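# Sort loose wooden strips into matching colour rows

## Task

Place every loose wooden strip into the row that has the same colour as it, then open the grippers so nothing is held at the end.

## Robot and tools

Robot: two arms, left_arm and right_arm, each ending in a two-finger gripper. All poses use one shared scene frame. The origin sits on the table surface midway between the arms, +x points out across the table, +z points up, and left_arm is on the +y side. The arm names do not tell you which side of a camera image an arm appears on. A gripper's fingers extend along its own +z axis and close along its own y axis. The reported end_effector_position is the point between the finger pads, roughly 1 cm short of the fingertips. Reported hand positions can be slightly wrong, especially far out, and arms tend to stop a centimetre or more from the commanded pose, usually too low.

Row format (used by every moving tool): one flat list of 16 numbers covering both arms, left_arm first: x, y, z (metres, absolute position in the scene frame), qw, qx, qy, qz (absolute orientation quaternion, w first, scene frame), then opening; then the same eight for right_arm. Send all 16 even when only one arm should move. Opening runs from -1 (closed) to +1 (fully open, 0.094 m). To keep an arm still, repeat its whole pose from the latest result, plus the opening it should keep. To hold orientation steady, keep resending your own chosen quaternion rather than copying the reported one, which drifts.

execute_actions(actions): actions is a list of up to 15 actions; each action is a list of up to 15 rows; each row is one control step of 1/30 s. If an action has fewer than 15 rows, its final row is held for the remaining steps. An empty list just returns the current state and images. Each row gives absolute target poses, not offsets. Every step, the controller limits the commanded pose to within 70 mm and 16 degrees of where the gripper actually is, then drives the joints with damped inverse kinematics, favouring position over orientation. So a distant target needs several actions. An action is rejected for both arms if any target lies more than 0.6 m from that gripper's starting position along any of the gripper's own axes; if the first action fails this against the last reported state, or any action is malformed, nothing runs.

move(target, speed, blocking): target is one 16-number row as above (absolute poses for both arms). Each gripper travels a straight line toward its pose, rotating the short way; both paths finish together, lasting 0.5 to 10 s (cut off at 10 s). speed is the top path speed in m/s, 0.002 to 0.5, default 0.25; rotation is capped at twice that in rad/s. Openings are applied when the move starts. Paths ignore obstacles and the other arm, and the real gripper may lag, wander, or overshoot the speed near full reach. Faster contact and targets placed deeper past a surface mean harder impacts and pushes. With blocking=false the call returns after 0.5 s while motion continues; use wait(0) to check it, and send no new rows or moves until a result shows it ended (or call stop). The result adds a "move:" line giving the ending (done, off_target, moving, held, fault) and limits: limits=paced means the pose was clipped; limits=held means a check blocked some steps, after which the arm may jump faster than speed. It also reports each gripper's remaining distance to its pose.

wait(seconds): 0 to 10 s; arms keep their last command; a running move continues and the wait returns when it ends. stop(): brakes a running move (needs braking room; fingers keep moving). zoom_image(camera, region): camera is cam_high, cam_low, cam_left_wrist or cam_right_wrist; region is [x0, y0, x1, y1] pixels, at most 504 by 504, origin top-left. finished_scene(scene): ends the given scene (integer) irreversibly and reports success.

Results: a state line per arm with position and wxyz quaternion; "Hand target" lines showing where the controller is now steering each gripper; grip_measured, the measured finger opening on the command scale (each arm's last joint value is the opening in metres; readings may be off by about 1 mm). To hold something, command about 0.03 below grip_measured for a firm grip, less for a gentle one. Pads push at most roughly 50 to 62 N, less on parts under about 2 mm thick. "pose unreachable" means a clearance check altered or blocked that arm's command. FAULT or OVER-TEMPERATURE FAULT lines mean an arm stopped; MOTOR HOT warns at 85 °C, and at 100 °C the arm drops what it holds and sags, so don't hold loads longer than needed. Joint limits (rad): waist ±2.880, shoulder 0 to 3.142, elbow 0 to 3.019, wrist pitch -1.693 to 1.571, wrist yaw ±1.571, wrist roll ±2.094; elbows stop just before straight.

Images come in the order cam_high (504x504), cam_low (504x504), cam_left_wrist (616x616), cam_right_wrist (616x616); the wrist cameras are fisheye. Calibration data maps scene coordinates to pixels, with small per-scene errors.

The robot keeps its last command while you think. Avoid: dropping strips, knocking anything off the table, slamming or pressing hard into objects or the table, and letting the arms collide. Occasional outside tugs on held items or nudges to loose objects may occur. Finish with grippers open and strips resting in their rows.

Each tool is called after "Call:" as name(argument=value, ...) on one line, values as JSON.

## Session

Call:
execute_actions(actions=[])

Call:
zoom_image(camera="cam_high", region=[100,150,400,400])

Scene clock: 0.00 s.
left_arm: end_effector_position=(+0.6369, +0.3468, +0.3422) grip_measured=+1.000 end_effector_quat_wxyz=(+0.398, -0.031, +0.798, -0.451) | right_arm: end_effector_position=(+0.4842, -0.5880, +0.3864) grip_measured=+1.000 end_effector_quat_wxyz=(+0.386, +0.514, +0.735, +0.216)
Joint positions: left_arm=[ 0.546  1.683  1.507 -0.435  1.069 -0.336  0.094] | right_arm=[-0.64   1.362  1.431 -0.81  -0.446  0.744  0.094]
Joint velocities: left_arm=[-0.005  0.005  0.002  0.002  0.022 -0.022  0.   ] | right_arm=[-0.005 -0.005 -0.002 -0.007 -0.037 -0.051  0.   ]
Motor temperatures (°C, as the motors report them): left_arm=[21 23 23 23 22 23] | right_arm=[22 21 23 23 24 22]
Hand target (left_arm): +0.642, +0.349, +0.349; +0.404, -0.026, +0.796, -0.449
Hand target (right_arm): +0.487, -0.590, +0.409; +0.406, +0.505, +0.731, +0.214

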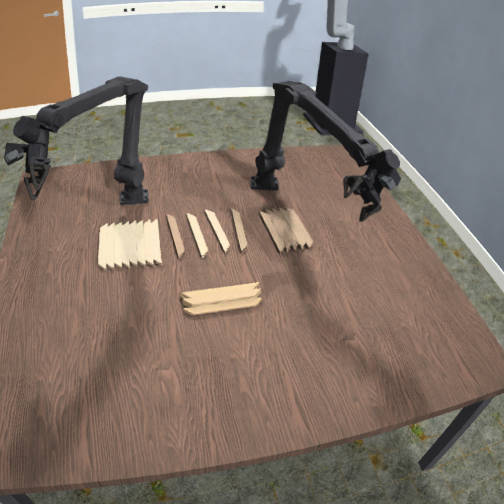

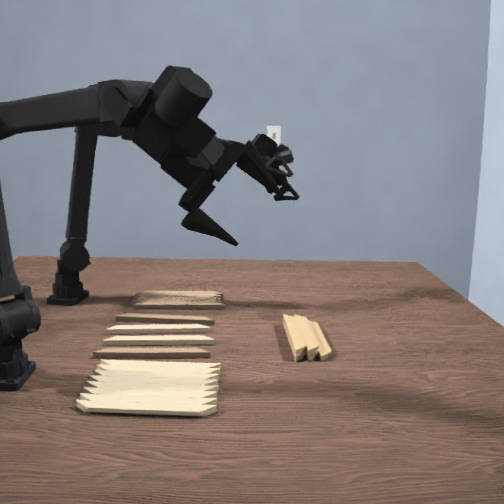

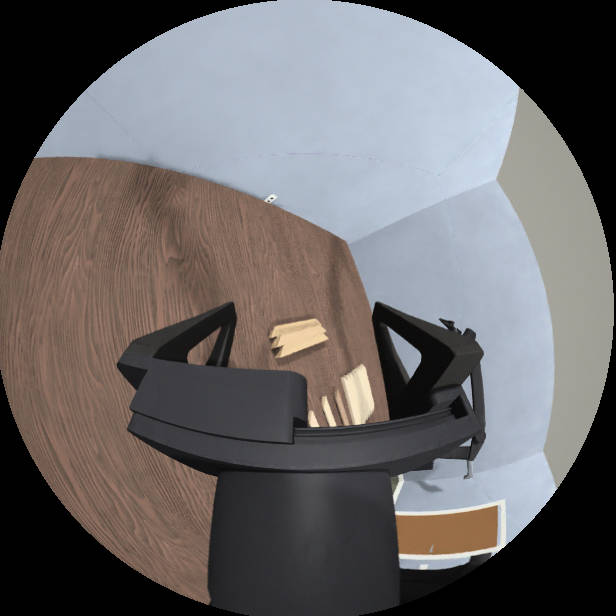

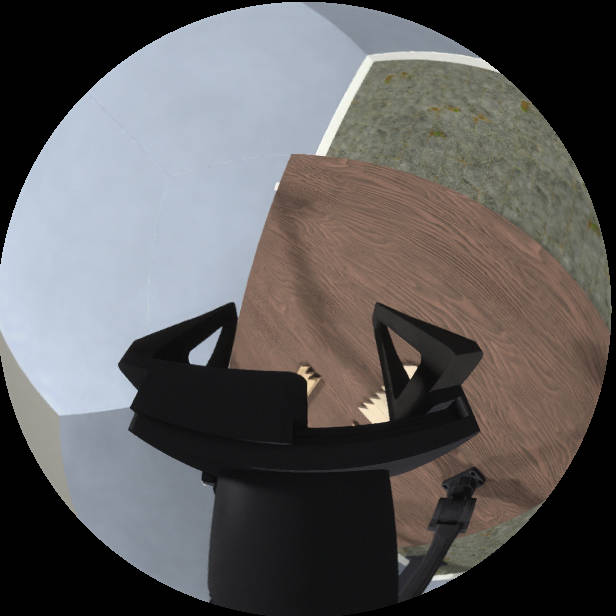

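Region (100, 150, 400, 400) of cam_high's 504x504 image, scaled by 1.680, with more detail than that image has.

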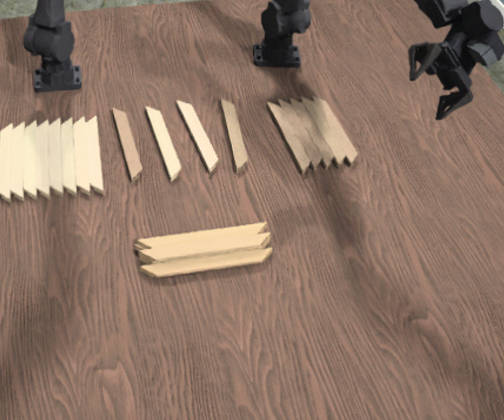

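Call:
zoom_image(camera="cam_high", region=[90,195,210,275])

Call:
zoom_image(camera="cam_high", region=[200,195,320,275])

Call:
zoom_image(camera="cam_low", region=[65,280,245,425])

Region (90, 195, 210, 275) of cam_high's 504x504 image, scaled by 4.200, with more detail than that image has.

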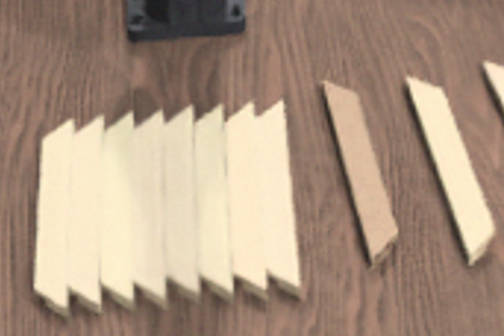

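Region (200, 195, 320, 275) of cam_high's 504x504 image, scaled by 4.200, with more detail than that image has.

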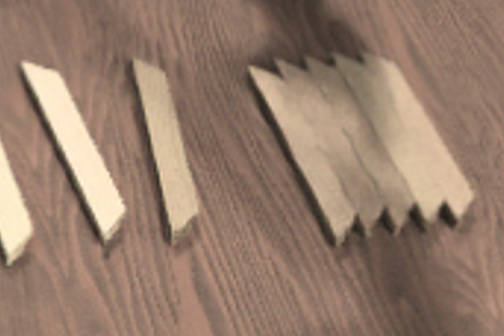

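Region (65, 280, 245, 425) of cam_low's 504x504 image, scaled by 2.800, with more detail than that image has; it fills the top 406 rows of this view, and the rest is white.

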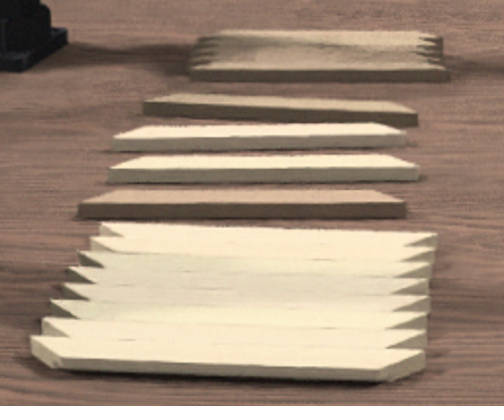

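Call:
move(target=[0.28,0.12,0.2,0,0,1,0,0.3,0.28,-0.17,0.2,0,0,1,0,0.3], speed=0.4)

Scene clock: 19.57 s.
left_arm: end_effector_position=(+0.2805, +0.1199, +0.2006) grip_measured=+0.302 end_effector_quat_wxyz=(+0.001, +0.009, +1.000, -0.009) | right_arm: end_effector_position=(+0.2766, -0.1686, +0.1971) grip_measured=+0.301 end_effector_quat_wxyz=(-0.002, -0.008, +1.000, +0.004)
Joint positions: left_arm=[-0.276  1.216  1.051 -1.394  0.016 -0.466  0.061] | right_arm=[ 0.464  1.141  0.983 -1.413 -0.008  0.412  0.061]
Joint velocities: left_arm=[-0.005 -0.005 -0.007 -0.012  0.007 -0.037 -0.   ] | right_arm=[-0.005  0.005 -0.017 -0.002  0.066  0.11   0.   ]
Motor temperatures (°C, as the motors report them): left_arm=[21 25 28 23 22 23] | right_arm=[22 22 27 24 24 22]
Hand target (left_arm): +0.279, +0.123, +0.198; -0.006, -0.003, +1.000, -0.004
Hand target (right_arm): +0.276, -0.170, +0.201; -0.001, -0.002, +1.000, +0.003
Off the commanded pose (left_arm): 0.001 m, 1 deg.
Off the commanded pose (right_arm): 0.005 m, 1 deg.
move: done
camera_calibration (this result's frames):
cam_left_wrist: T_world_to_cam=[[-0.0158174, -0.999801, 0.0121277, 0.121424], [-0.808359, 0.0199254, 0.588352, 0.111405], [-0.588477, -0.000497308, -0.808514, 0.452566], [0, 0, 0, 1]] pos_world=[0.3583, 0.119405, 0.298888]
cam_right_wrist: T_world_to_cam=[[0.0127296, -0.999902, 0.00590847, -0.176234], [-0.806578, -0.00677565, 0.591089, 0.107273], [-0.590991, -0.01229, -0.806585, 0.444917], [0, 0, 0, 1]] pos_world=[0.351709, -0.170021, 0.296497]

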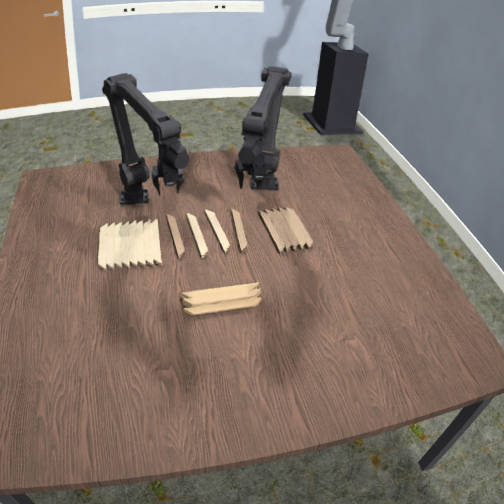

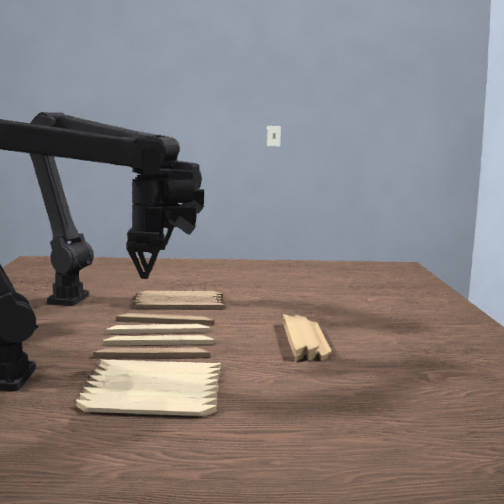

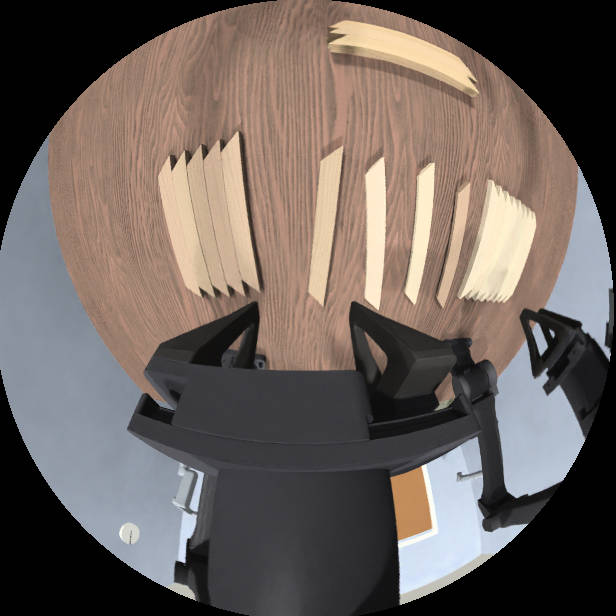

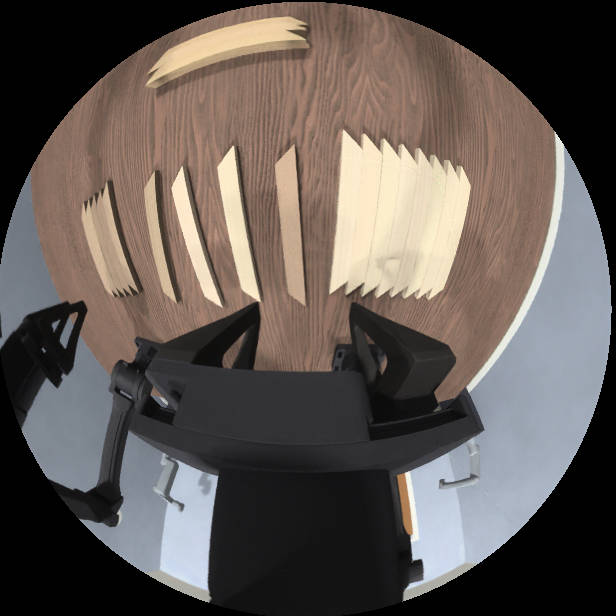

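Call:
move(target=[0.292,0.09,0.03,0,0.042,0.999,0,0.3,0.282,-0.155,0.03,0,-0.039,0.999,0,0.3])

Scene clock: 31.23 s.
left_arm: end_effector_position=(+0.2897, +0.0933, +0.0335) grip_measured=+0.302 end_effector_quat_wxyz=(-0.002, +0.038, +0.999, -0.000) | right_arm: end_effector_position=(+0.2731, -0.1629, +0.0260) grip_measured=+0.301 end_effector_quat_wxyz=(-0.015, -0.028, +0.999, -0.005)
Joint positions: left_arm=[-0.337  1.477  0.816 -0.913  0.003 -0.468  0.061] | right_arm=[ 0.489  1.377  0.686 -0.911 -0.002  0.397  0.061]
Joint velocities: left_arm=[-0.005  0.005 -0.022  0.022 -0.037 -0.066 -0.001] | right_arm=[-0.015 -0.015  0.007 -0.007 -0.022  0.051  0.   ]
Motor temperatures (°C, as the motors report them): left_arm=[21 24 27 23 22 23] | right_arm=[22 22 27 24 24 22]
Hand target (left_arm): +0.291, +0.091, +0.031; -0.000, +0.042, +0.999, +0.000
Hand target (right_arm): +0.279, -0.156, +0.031; -0.000, -0.039, +0.999, -0.000
Off the commanded pose (left_arm): 0.005 m, 1 deg.
Off the commanded pose (right_arm): 0.012 m, 2 deg.
move: off_target (right_arm)
camera_calibration (this result's frames):
cam_left_wrist: T_world_to_cam=[[-0.0736607, -0.997266, -0.0058212, 0.114115], [-0.802648, 0.0558194, 0.593836, 0.212517], [-0.591888, 0.0484147, -0.804565, 0.319184], [0, 0, 0, 1]] pos_world=[0.367903, 0.0864869, 0.131269]
cam_right_wrist: T_world_to_cam=[[0.053597, -0.998289, 0.0233573, -0.180786], [-0.790818, -0.0281529, 0.611404, 0.197315], [-0.609701, -0.0512408, -0.790974, 0.303292], [0, 0, 0, 1]] pos_world=[0.350648, -0.159381, 0.12348]

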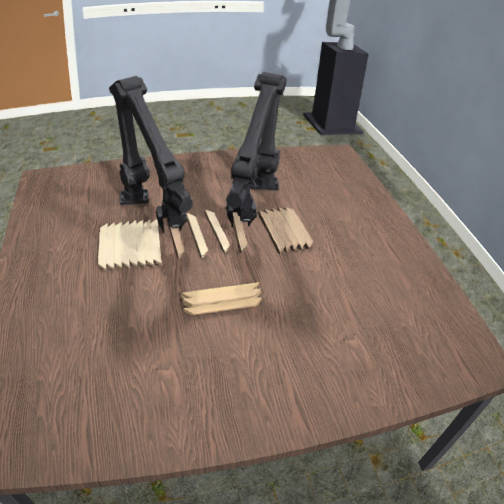

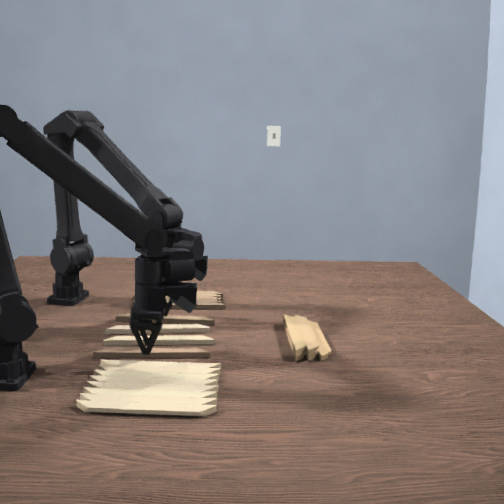

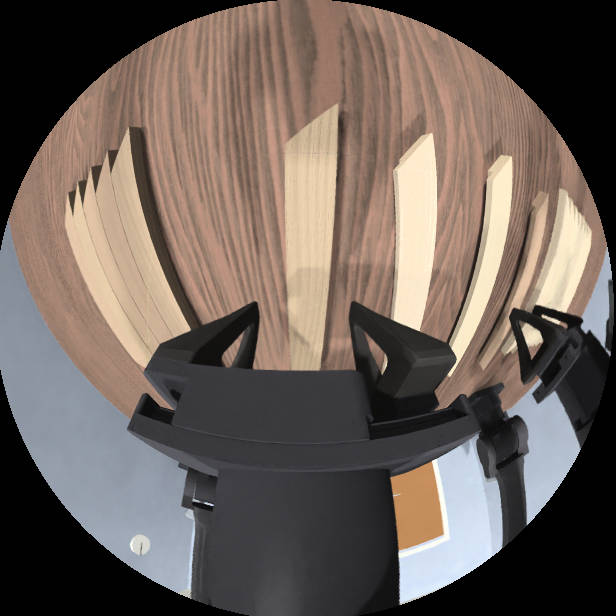

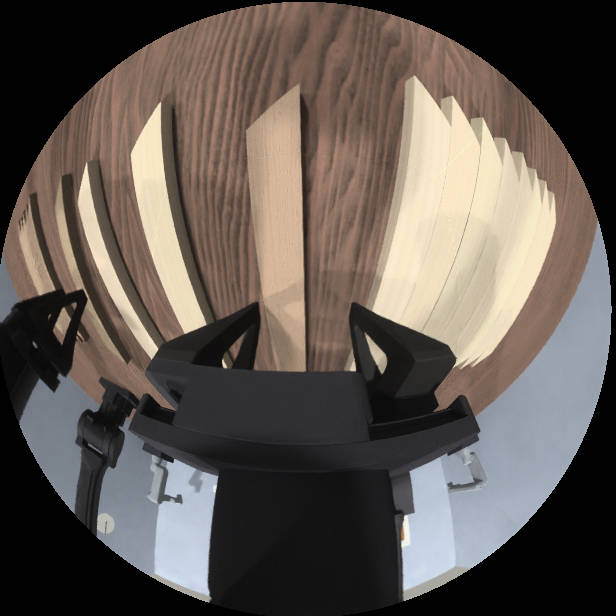

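Call:
execute_actions(actions=[[[0.293,0.089,0.02,0,0.042,0.999,0,0.3,0.29,-0.143,0.032,0,-0.039,0.999,0,0.3]],[[0.293,0.089,0.011,0,0.042,0.999,0,0.3,0.29,-0.143,0.017,0,-0.039,0.999,0,0.3]],[[0.293,0.089,0.011,0,0.042,0.999,0,-0.5,0.29,-0.143,0.017,0,-0.039,0.999,0,-0.5]],[[0.293,0.089,0.011,0,0.042,0.999,0,-0.5,0.29,-0.143,0.017,0,-0.039,0.999,0,-0.5]]])

Scene clock: 37.83 s.
left_arm: end_effector_position=(+0.2953, +0.0901, +0.0198) grip_measured=-0.474 end_effector_quat_wxyz=(+0.006, +0.038, +0.999, -0.005) | right_arm: end_effector_position=(+0.2753, -0.1534, +0.0096) grip_measured=-0.438 end_effector_quat_wxyz=(-0.018, -0.039, +0.999, -0.008)
Joint positions: left_arm=[-0.337  1.509  0.805 -0.852  0.002 -0.468  0.025] | right_arm=[ 0.515  1.436  0.689 -0.864 -0.001  0.4    0.026]
Joint velocities: left_arm=[-0.015 -0.005  0.002  0.002  0.022  0.007 -0.   ] | right_arm=[-0.015 -0.015  0.002 -0.017  0.022 -0.007 -0.001]
Motor temperatures (°C, as the motors report them): left_arm=[21 24 27 23 22 23] | right_arm=[22 22 27 24 24 22]
Hand target (left_arm): +0.293, +0.089, +0.011; -0.000, +0.042, +0.999, -0.000
Hand target (right_arm): +0.290, -0.143, +0.017; +0.000, -0.039, +0.999, -0.000
Off the commanded pose (left_arm): 0.009 m, 1 deg.
Off the commanded pose (right_arm): 0.019 m, 2 deg.
camera_calibration (this result's frames):
cam_left_wrist: T_world_to_cam=[[-0.0736243, -0.997284, 0.00196775, 0.111035], [-0.812268, 0.0611101, 0.580074, 0.228027], [-0.578619, 0.0411092, -0.814561, 0.308566], [0, 0, 0, 1]] pos_world=[0.371936, 0.0841138, 0.118855]
cam_right_wrist: T_world_to_cam=[[0.0759268, -0.996704, 0.0285856, -0.177073], [-0.785251, -0.0421017, 0.617745, 0.20564], [-0.614505, -0.0693503, -0.785859, 0.290609], [0, 0, 0, 1]] pos_world=[0.353504, -0.147678, 0.106406]

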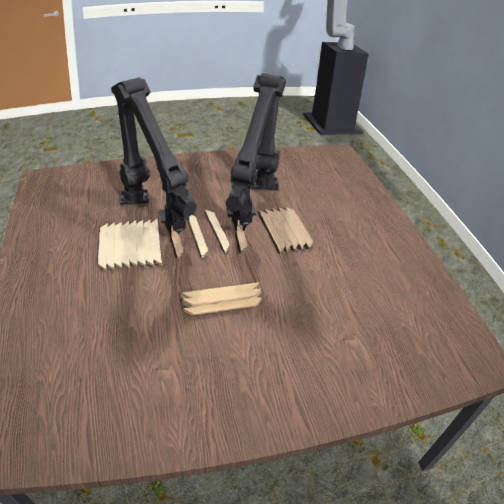

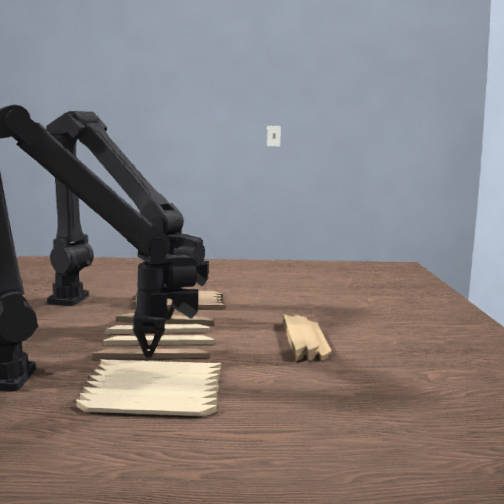

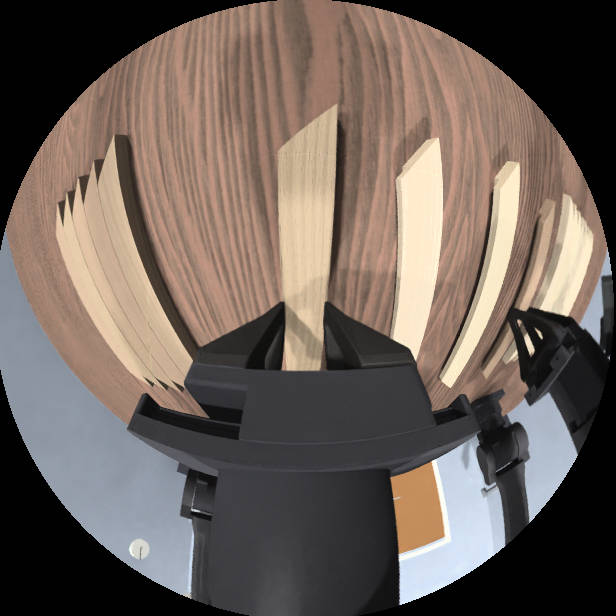

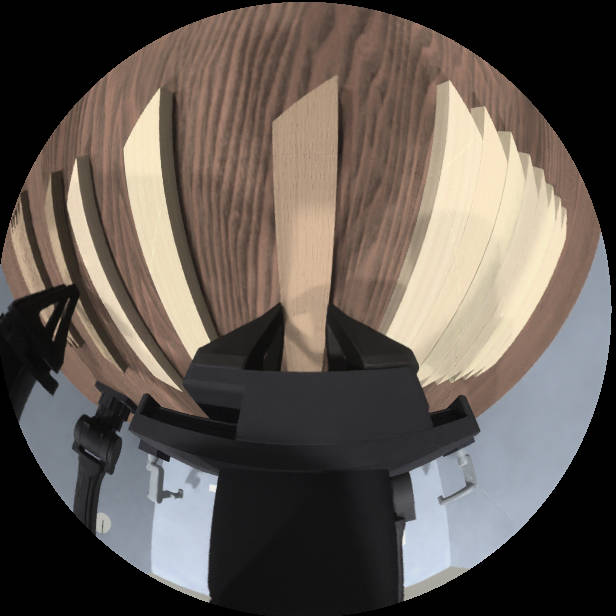

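Call:
execute_actions(actions=[[[0.293,0.089,0.003,0,0.042,0.999,0,-0.2,0.29,-0.143,0.04,0,-0.039,0.999,0,-0.5]],[[0.293,0.089,0.003,0,0.042,0.999,0,-0.2,0.29,-0.143,0.07,0,-0.039,0.999,0,-0.5]],[[0.293,0.089,0.003,0,0.042,0.999,0,-0.52,0.29,-0.143,0.07,0,-0.039,0.999,0,-0.5]]])

Call:
move(target=[0.327,0.165,0.025,0,-0.018,1,0,-0.52,0.3,-0.1,0.08,0,-0.018,1,0,-0.5], speed=0.12)

Scene clock: 43.70 s.
left_arm: end_effector_position=(+0.2959, +0.0897, +0.0123) grip_measured=-0.432 end_effector_quat_wxyz=(+0.007, +0.038, +0.999, -0.005) | right_arm: end_effector_position=(+0.2762, -0.1530, +0.0556) grip_measured=-0.438 end_effector_quat_wxyz=(-0.015, -0.039, +0.999, -0.007)
Joint positions: left_arm=[-0.337  1.525  0.798 -0.827  0.002 -0.468  0.027] | right_arm=[ 0.515  1.338  0.746 -1.011 -0.001  0.4    0.026]
Joint velocities: left_arm=[-0.024 -0.015 -0.017 -0.012  0.037 -0.007 -0.001] | right_arm=[ 0.015 -0.015  0.007 -0.002 -0.007  0.081 -0.   ]
Motor temperatures (°C, as the motors report them): left_arm=[21 24 27 23 22 23] | right_arm=[22 22 27 24 24 22]
Hand target (left_arm): +0.293, +0.089, +0.003; -0.000, +0.042, +0.999, -0.000
Hand target (right_arm): +0.290, -0.143, +0.070; +0.000, -0.039, +0.999, +0.000
Off the commanded pose (left_arm): 0.010 m, 1 deg.
Off the commanded pose (right_arm): 0.022 m, 2 deg.
camera_calibration (this result's frames):
cam_left_wrist: T_world_to_cam=[[-0.0736273, -0.997282, 0.00265912, 0.110741], [-0.813025, 0.0615677, 0.578965, 0.233036], [-0.577555, 0.0404657, -0.815348, 0.302581], [0, 0, 0, 1]] pos_world=[0.372375, 0.0838483, 0.111495]
cam_right_wrist: T_world_to_cam=[[0.075752, -0.996794, 0.0257465, -0.177834], [-0.789208, -0.044155, 0.612536, 0.178935], [-0.609436, -0.0667202, -0.790023, 0.326555], [0, 0, 0, 1]] pos_world=[0.353703, -0.147575, 0.15296]

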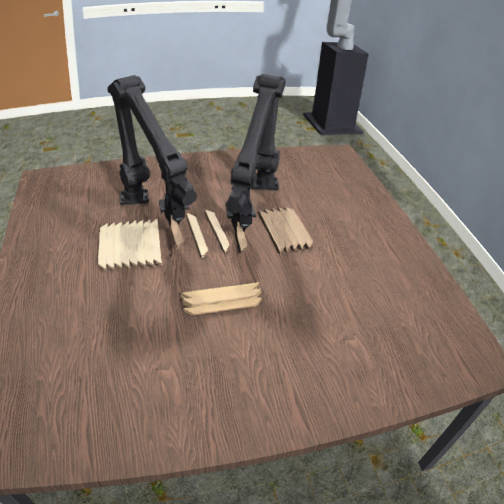

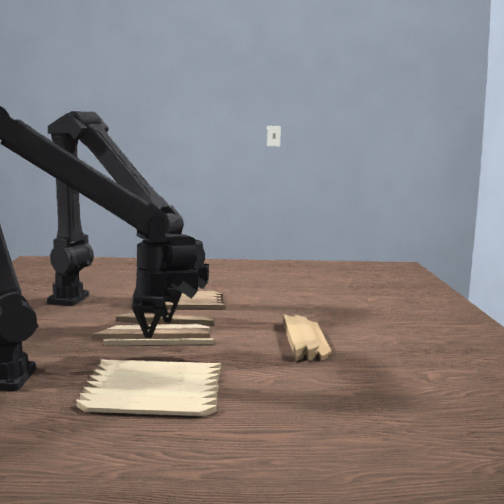

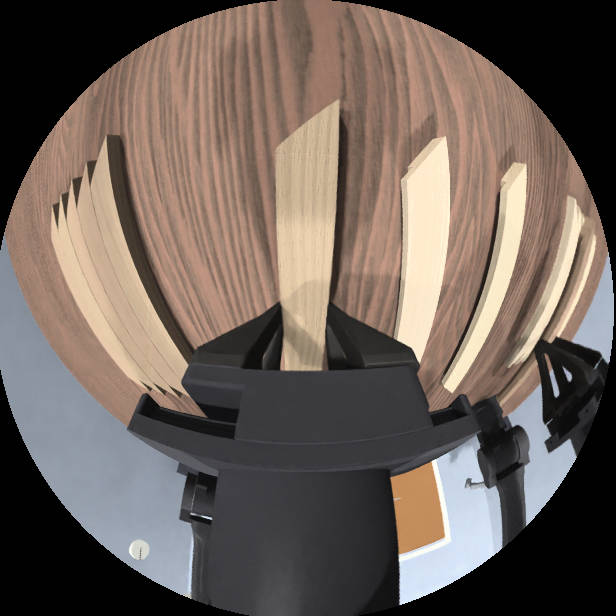

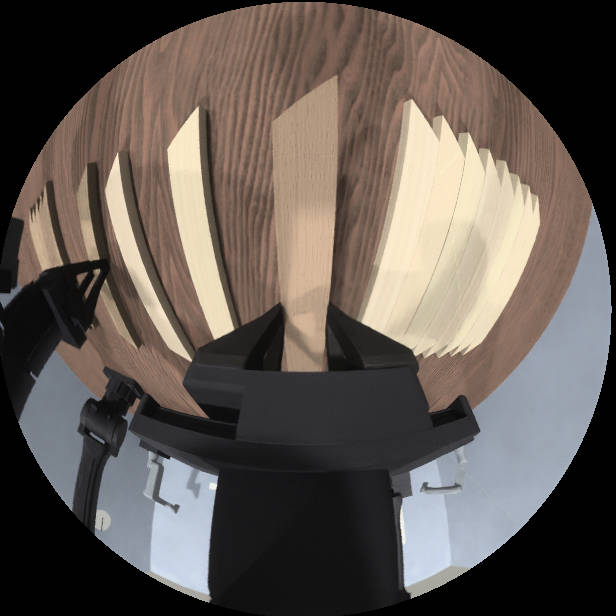

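Scene clock: 44.83 s.
left_arm: end_effector_position=(+0.3205, +0.1663, +0.0149) grip_measured=-0.432 end_effector_quat_wxyz=(-0.009, -0.027, +1.000, +0.003) | right_arm: end_effector_position=(+0.2861, -0.1126, +0.0657) grip_measured=-0.438 end_effector_quat_wxyz=(-0.014, -0.019, +1.000, -0.008)
Joint positions: left_arm=[-0.113  1.517  0.798 -0.871  0.001 -0.375  0.027] | right_arm=[ 0.607  1.396  0.834 -1.04  -0.001  0.533  0.026]
Joint velocities: left_arm=[ 0.005  0.005 -0.012 -0.002  0.007  0.022 -0.   ] | right_arm=[-0.015  0.005  0.002 -0.012 -0.007  0.007  0.   ]
Motor temperatures (°C, as the motors report them): left_arm=[21 24 27 23 22 23] | right_arm=[22 22 27 23 24 22]
Hand target (left_arm): +0.327, +0.164, +0.025; +0.001, -0.018, +1.000, -0.000
Hand target (right_arm): +0.300, -0.100, +0.080; +0.000, -0.018, +1.000, -0.000
Off the commanded pose (left_arm): 0.012 m, 2 deg.
Off the commanded pose (right_arm): 0.024 m, 2 deg.
move: off_target (left_arm, right_arm)
camera_calibration (this result's frames):
cam_left_wrist: T_world_to_cam=[[0.0557827, -0.998355, -0.0132727, 0.147851], [-0.794226, -0.052425, 0.605356, 0.25933], [-0.605056, -0.0232269, -0.795844, 0.334876], [0, 0, 0, 1]] pos_world=[0.400338, 0.168981, 0.111485]
cam_right_wrist: T_world_to_cam=[[0.0353668, -0.998965, 0.0286189, -0.127473], [-0.792261, -0.0105706, 0.610091, 0.187245], [-0.609156, -0.0442506, -0.791815, 0.345872], [0, 0, 0, 1]] pos_world=[0.363545, -0.110057, 0.163278]

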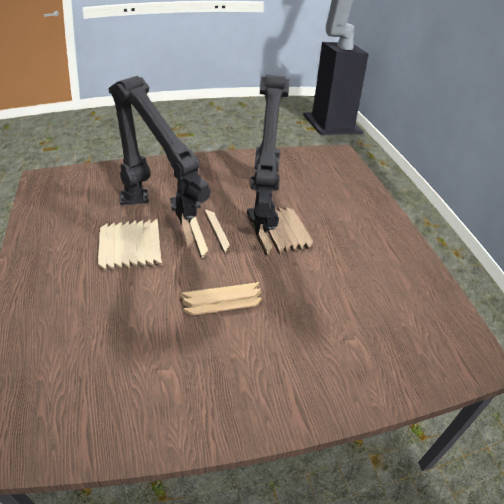

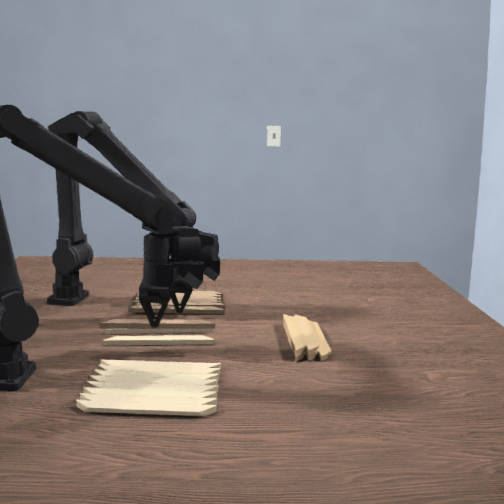

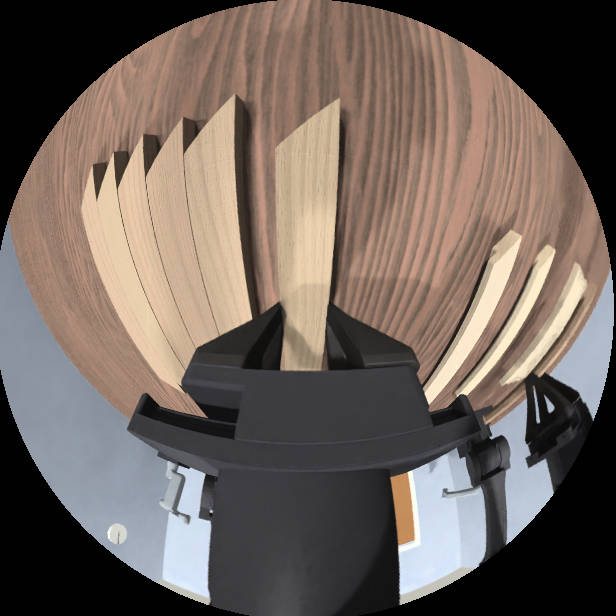

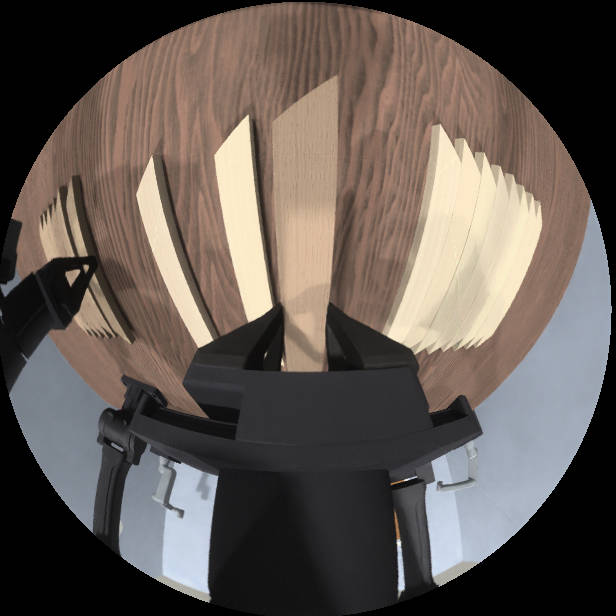

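Shift +x, release, clear; right brings A.

Call:
execute_actions(actions=[[[0.336,0.163,0.02,0,-0.018,1,0,-0.52,0.31,-0.08,0.08,0,-0.018,1,0,-0.5]],[[0.336,0.163,0.02,0,-0.018,1,0,-0.3,0.32,-0.06,0.08,0,-0.018,1,0,-0.5]],[[0.336,0.163,0.07,0,-0.018,1,0,-0.3,0.32,-0.04,0.08,0,-0.018,1,0,-0.5]]])

Call:
move(target=[0.28,0.38,0.12,0,0,1,0,0.3,0.327,0.125,0.07,0,-0.018,1,0,-0.5])

Call:
move(target=[0.28,0.38,0.12,0,0,1,0,0.3,0.327,0.13,0.03,0,-0.018,1,0,-0.5], speed=0.1)

Scene clock: 51.20 s.
left_arm: end_effector_position=(+0.3269, +0.1642, +0.0625) grip_measured=-0.302 end_effector_quat_wxyz=(-0.006, -0.023, +1.000, +0.002) | right_arm: end_effector_position=(+0.3048, -0.0539, +0.0643) grip_measured=-0.438 end_effector_quat_wxyz=(-0.016, -0.022, +1.000, -0.011)
Joint positions: left_arm=[-0.113  1.442  0.871 -1.013  0.001 -0.367  0.033] | right_arm=[ 0.709  1.526  0.97  -1.053 -0.001  0.63   0.026]
Joint velocities: left_arm=[ 0.005 -0.024  0.012  0.007 -0.022 -0.066  0.001] | right_arm=[-0.024  0.005  0.002 -0.007  0.037  0.007 -0.   ]
Motor temperatures (°C, as the motors report them): left_arm=[21 24 27 23 22 23] | right_arm=[22 22 27 23 24 22]
Hand target (left_arm): +0.336, +0.163, +0.070; +0.000, -0.018, +1.000, +0.000
Hand target (right_arm): +0.319, -0.040, +0.080; +0.000, -0.018, +1.000, -0.000
Off the commanded pose (left_arm): 0.012 m, 1 deg.
Off the commanded pose (right_arm): 0.026 m, 2 deg.
camera_calibration (this result's frames):
cam_left_wrist: T_world_to_cam=[[0.0478577, -0.998796, -0.0107923, 0.148507], [-0.798305, -0.0447407, 0.600589, 0.235867], [-0.600349, -0.0201272, -0.799485, 0.374771], [0, 0, 0, 1]] pos_world=[0.40618, 0.166425, 0.159567]
cam_right_wrist: T_world_to_cam=[[0.0405029, -0.998545, 0.0356048, -0.0713817], [-0.790107, -0.0101948, 0.612885, 0.202689], [-0.61163, -0.0529552, -0.78937, 0.358888], [0, 0, 0, 1]] pos_world=[0.382544, -0.0502065, 0.161612]

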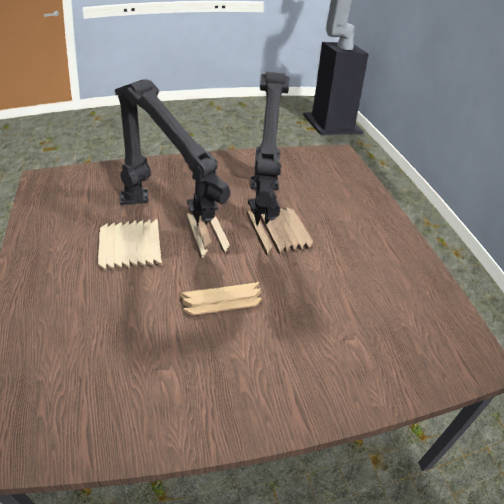

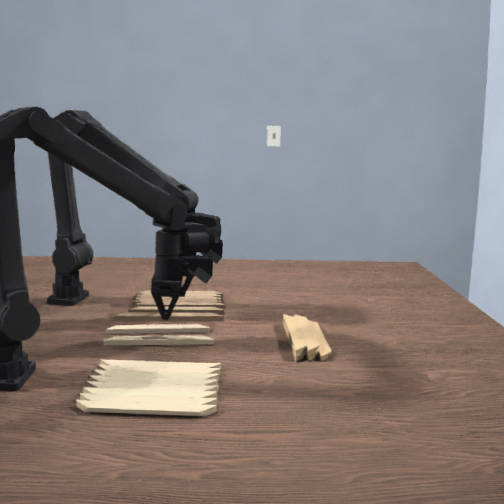

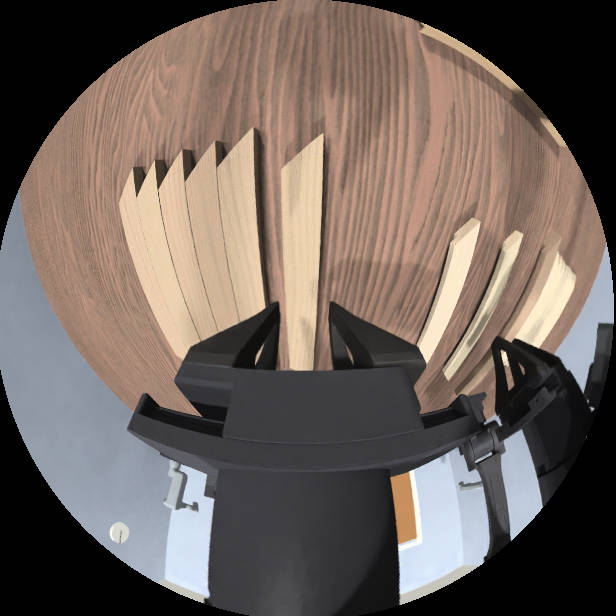

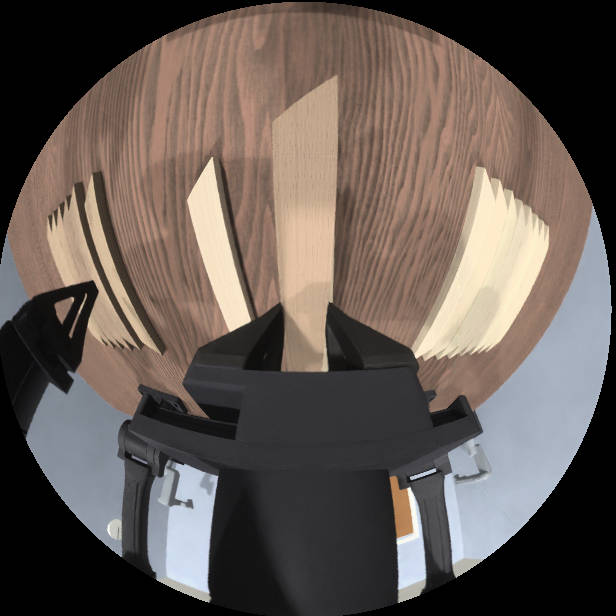

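Scene clock: 52.77 s.
left_arm: end_effector_position=(+0.2729, +0.3771, +0.1064) grip_measured=+0.298 end_effector_quat_wxyz=(-0.011, -0.011, +1.000, -0.003) | right_arm: end_effector_position=(+0.3155, +0.1089, +0.0511) grip_measured=-0.438 end_effector_quat_wxyz=(-0.013, -0.022, +1.000, -0.016)
Joint positions: left_arm=[ 0.542  1.235  0.807 -1.166 -0.001  0.313  0.061] | right_arm=[ 0.947  1.834  1.339 -1.117 -0.001  0.867  0.026]
Joint velocities: left_arm=[-0.005 -0.005 -0.007  0.007 -0.007 -0.007 -0.002] | right_arm=[-0.005 -0.005 -0.017 -0.012 -0.037 -0.022 -0.   ]
Motor temperatures (°C, as the motors report them): left_arm=[21 24 27 23 22 23] | right_arm=[22 22 27 23 24 22]
Hand target (left_arm): +0.282, +0.378, +0.119; +0.004, +0.000, +1.000, +0.001
Hand target (right_arm): +0.326, +0.124, +0.069; +0.001, -0.018, +1.000, -0.000
Off the commanded pose (left_arm): 0.016 m, 2 deg.
Off the commanded pose (right_arm): 0.027 m, 2 deg.
move: off_target (left_arm, right_arm)
camera_calibration (this result's frames):
cam_left_wrist: T_world_to_cam=[[0.0238467, -0.999715, -0.000996668, 0.370074], [-0.793344, -0.0195306, 0.60846, 0.164283], [-0.608306, -0.0137191, -0.793584, 0.380882], [0, 0, 0, 1]] pos_world=[0.353201, 0.378402, 0.202672]
cam_right_wrist: T_world_to_cam=[[0.0412721, -0.998146, 0.0447256, 0.0904484], [-0.792859, -0.00547816, 0.609381, 0.221401], [-0.608006, -0.0606115, -0.791615, 0.363368], [0, 0, 0, 1]] pos_world=[0.392737, 0.113518, 0.148684]

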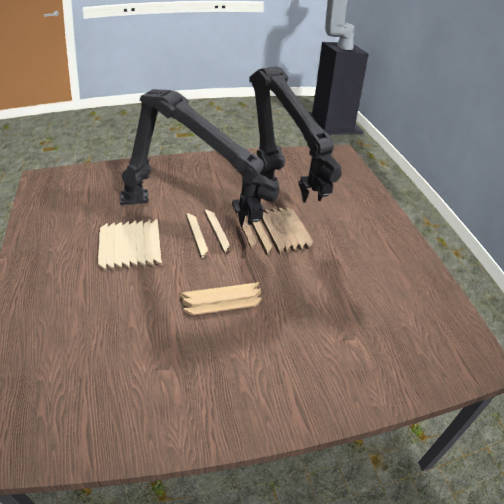

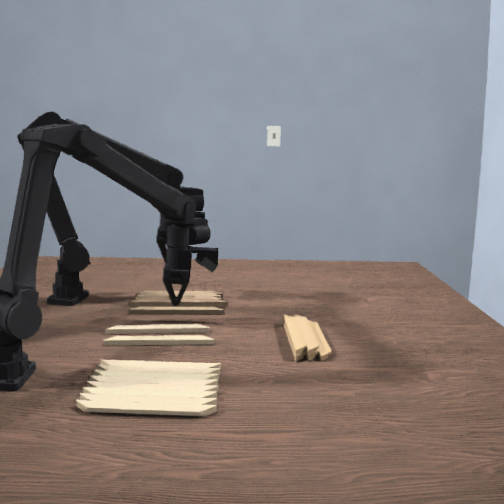

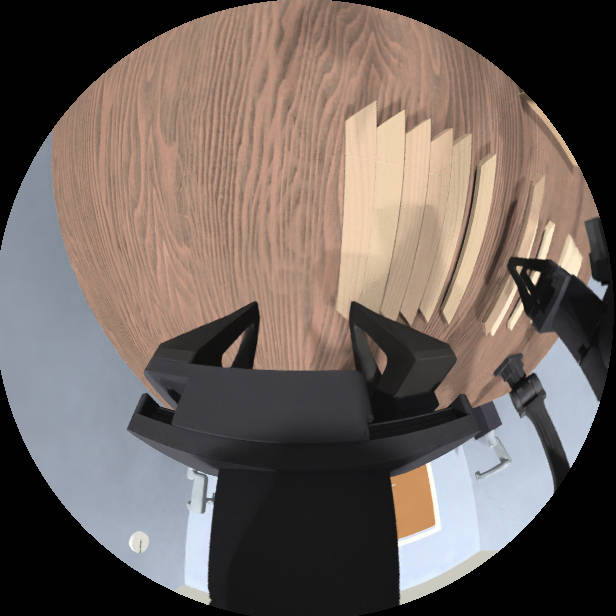

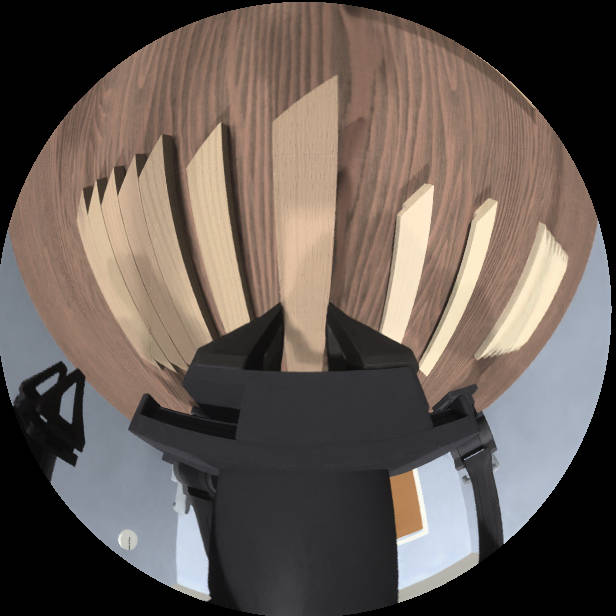

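Scene clock: 53.57 s.
left_arm: end_effector_position=(+0.2708, +0.3763, +0.1064) grip_measured=+0.298 end_effector_quat_wxyz=(-0.015, -0.007, +1.000, -0.005) | right_arm: end_effector_position=(+0.3213, +0.1164, +0.0206) grip_measured=-0.438 end_effector_quat_wxyz=(-0.013, -0.019, +1.000, -0.015)
Joint positions: left_arm=[ 0.542  1.235  0.807 -1.175 -0.001  0.322  0.061] | right_arm=[ 0.947  1.895  1.339 -1.055 -0.001  0.873  0.026]
Joint velocities: left_arm=[-0.005 -0.005 -0.007 -0.017 -0.007 -0.081 -0.001] | right_arm=[-0.005 -0.015  0.002 -0.007 -0.081  0.095 -0.   ]
Motor temperatures (°C, as the motors report them): left_arm=[21 24 27 23 22 23] | right_arm=[22 22 27 23 24 22]
Hand target (left_arm): +0.280, +0.380, +0.120; -0.000, -0.000, +1.000, +0.000
Hand target (right_arm): +0.326, +0.130, +0.030; +0.000, -0.018, +1.000, -0.000
Off the commanded pose (left_arm): 0.017 m, 2 deg.
Off the commanded pose (right_arm): 0.017 m, 2 deg.
move: off_target (left_arm, right_arm)
camera_calibration (this result's frames):
cam_left_wrist: T_world_to_cam=[[0.0150823, -0.999884, 0.00207601, 0.371495], [-0.788228, -0.0106122, 0.615292, 0.157074], [-0.615199, -0.0109164, -0.788296, 0.379879], [0, 0, 0, 1]] pos_world=[0.351909, 0.377266, 0.202039]
cam_right_wrist: T_world_to_cam=[[0.0355151, -0.998413, 0.0437116, 0.100946], [-0.79356, -0.00158781, 0.60849, 0.244398], [-0.607455, -0.0562984, -0.792357, 0.342583], [0, 0, 0, 1]] pos_world=[0.398463, 0.120461, 0.118322]

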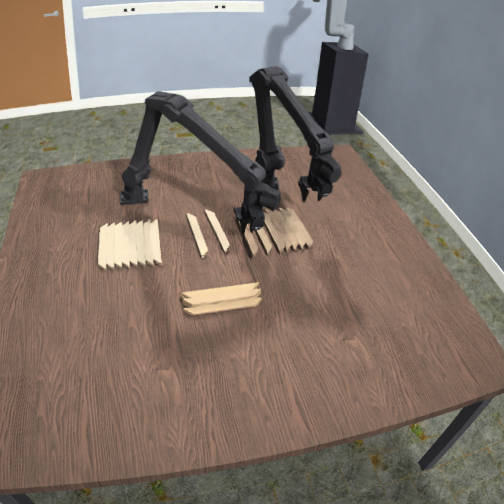

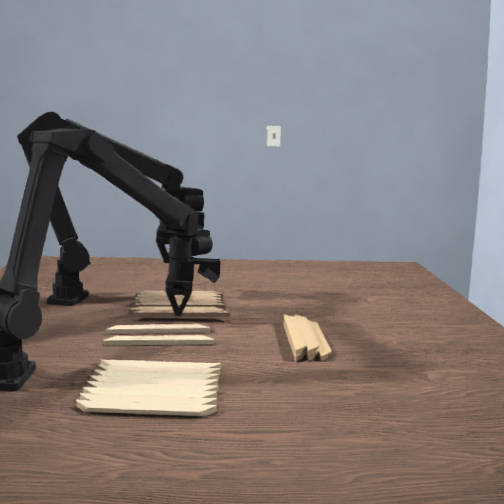

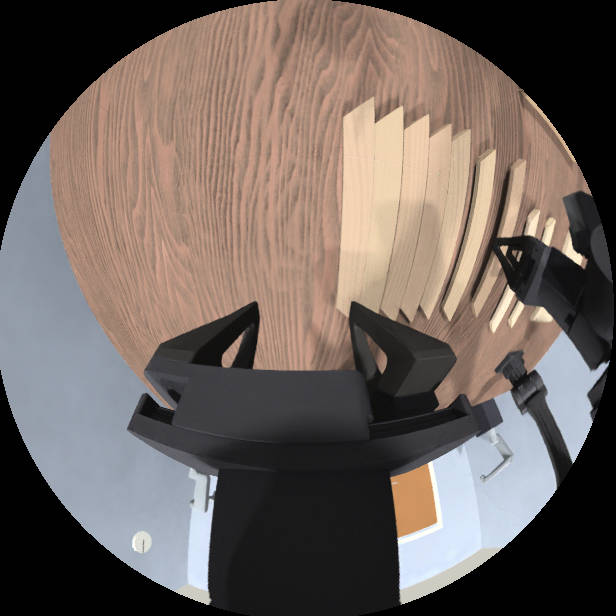

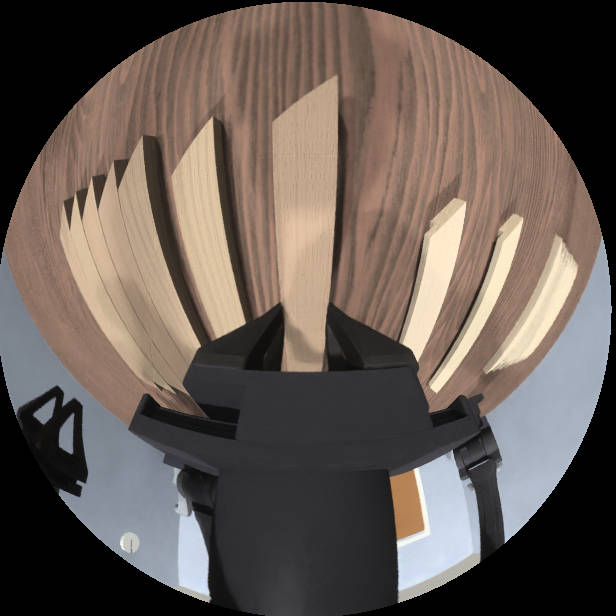

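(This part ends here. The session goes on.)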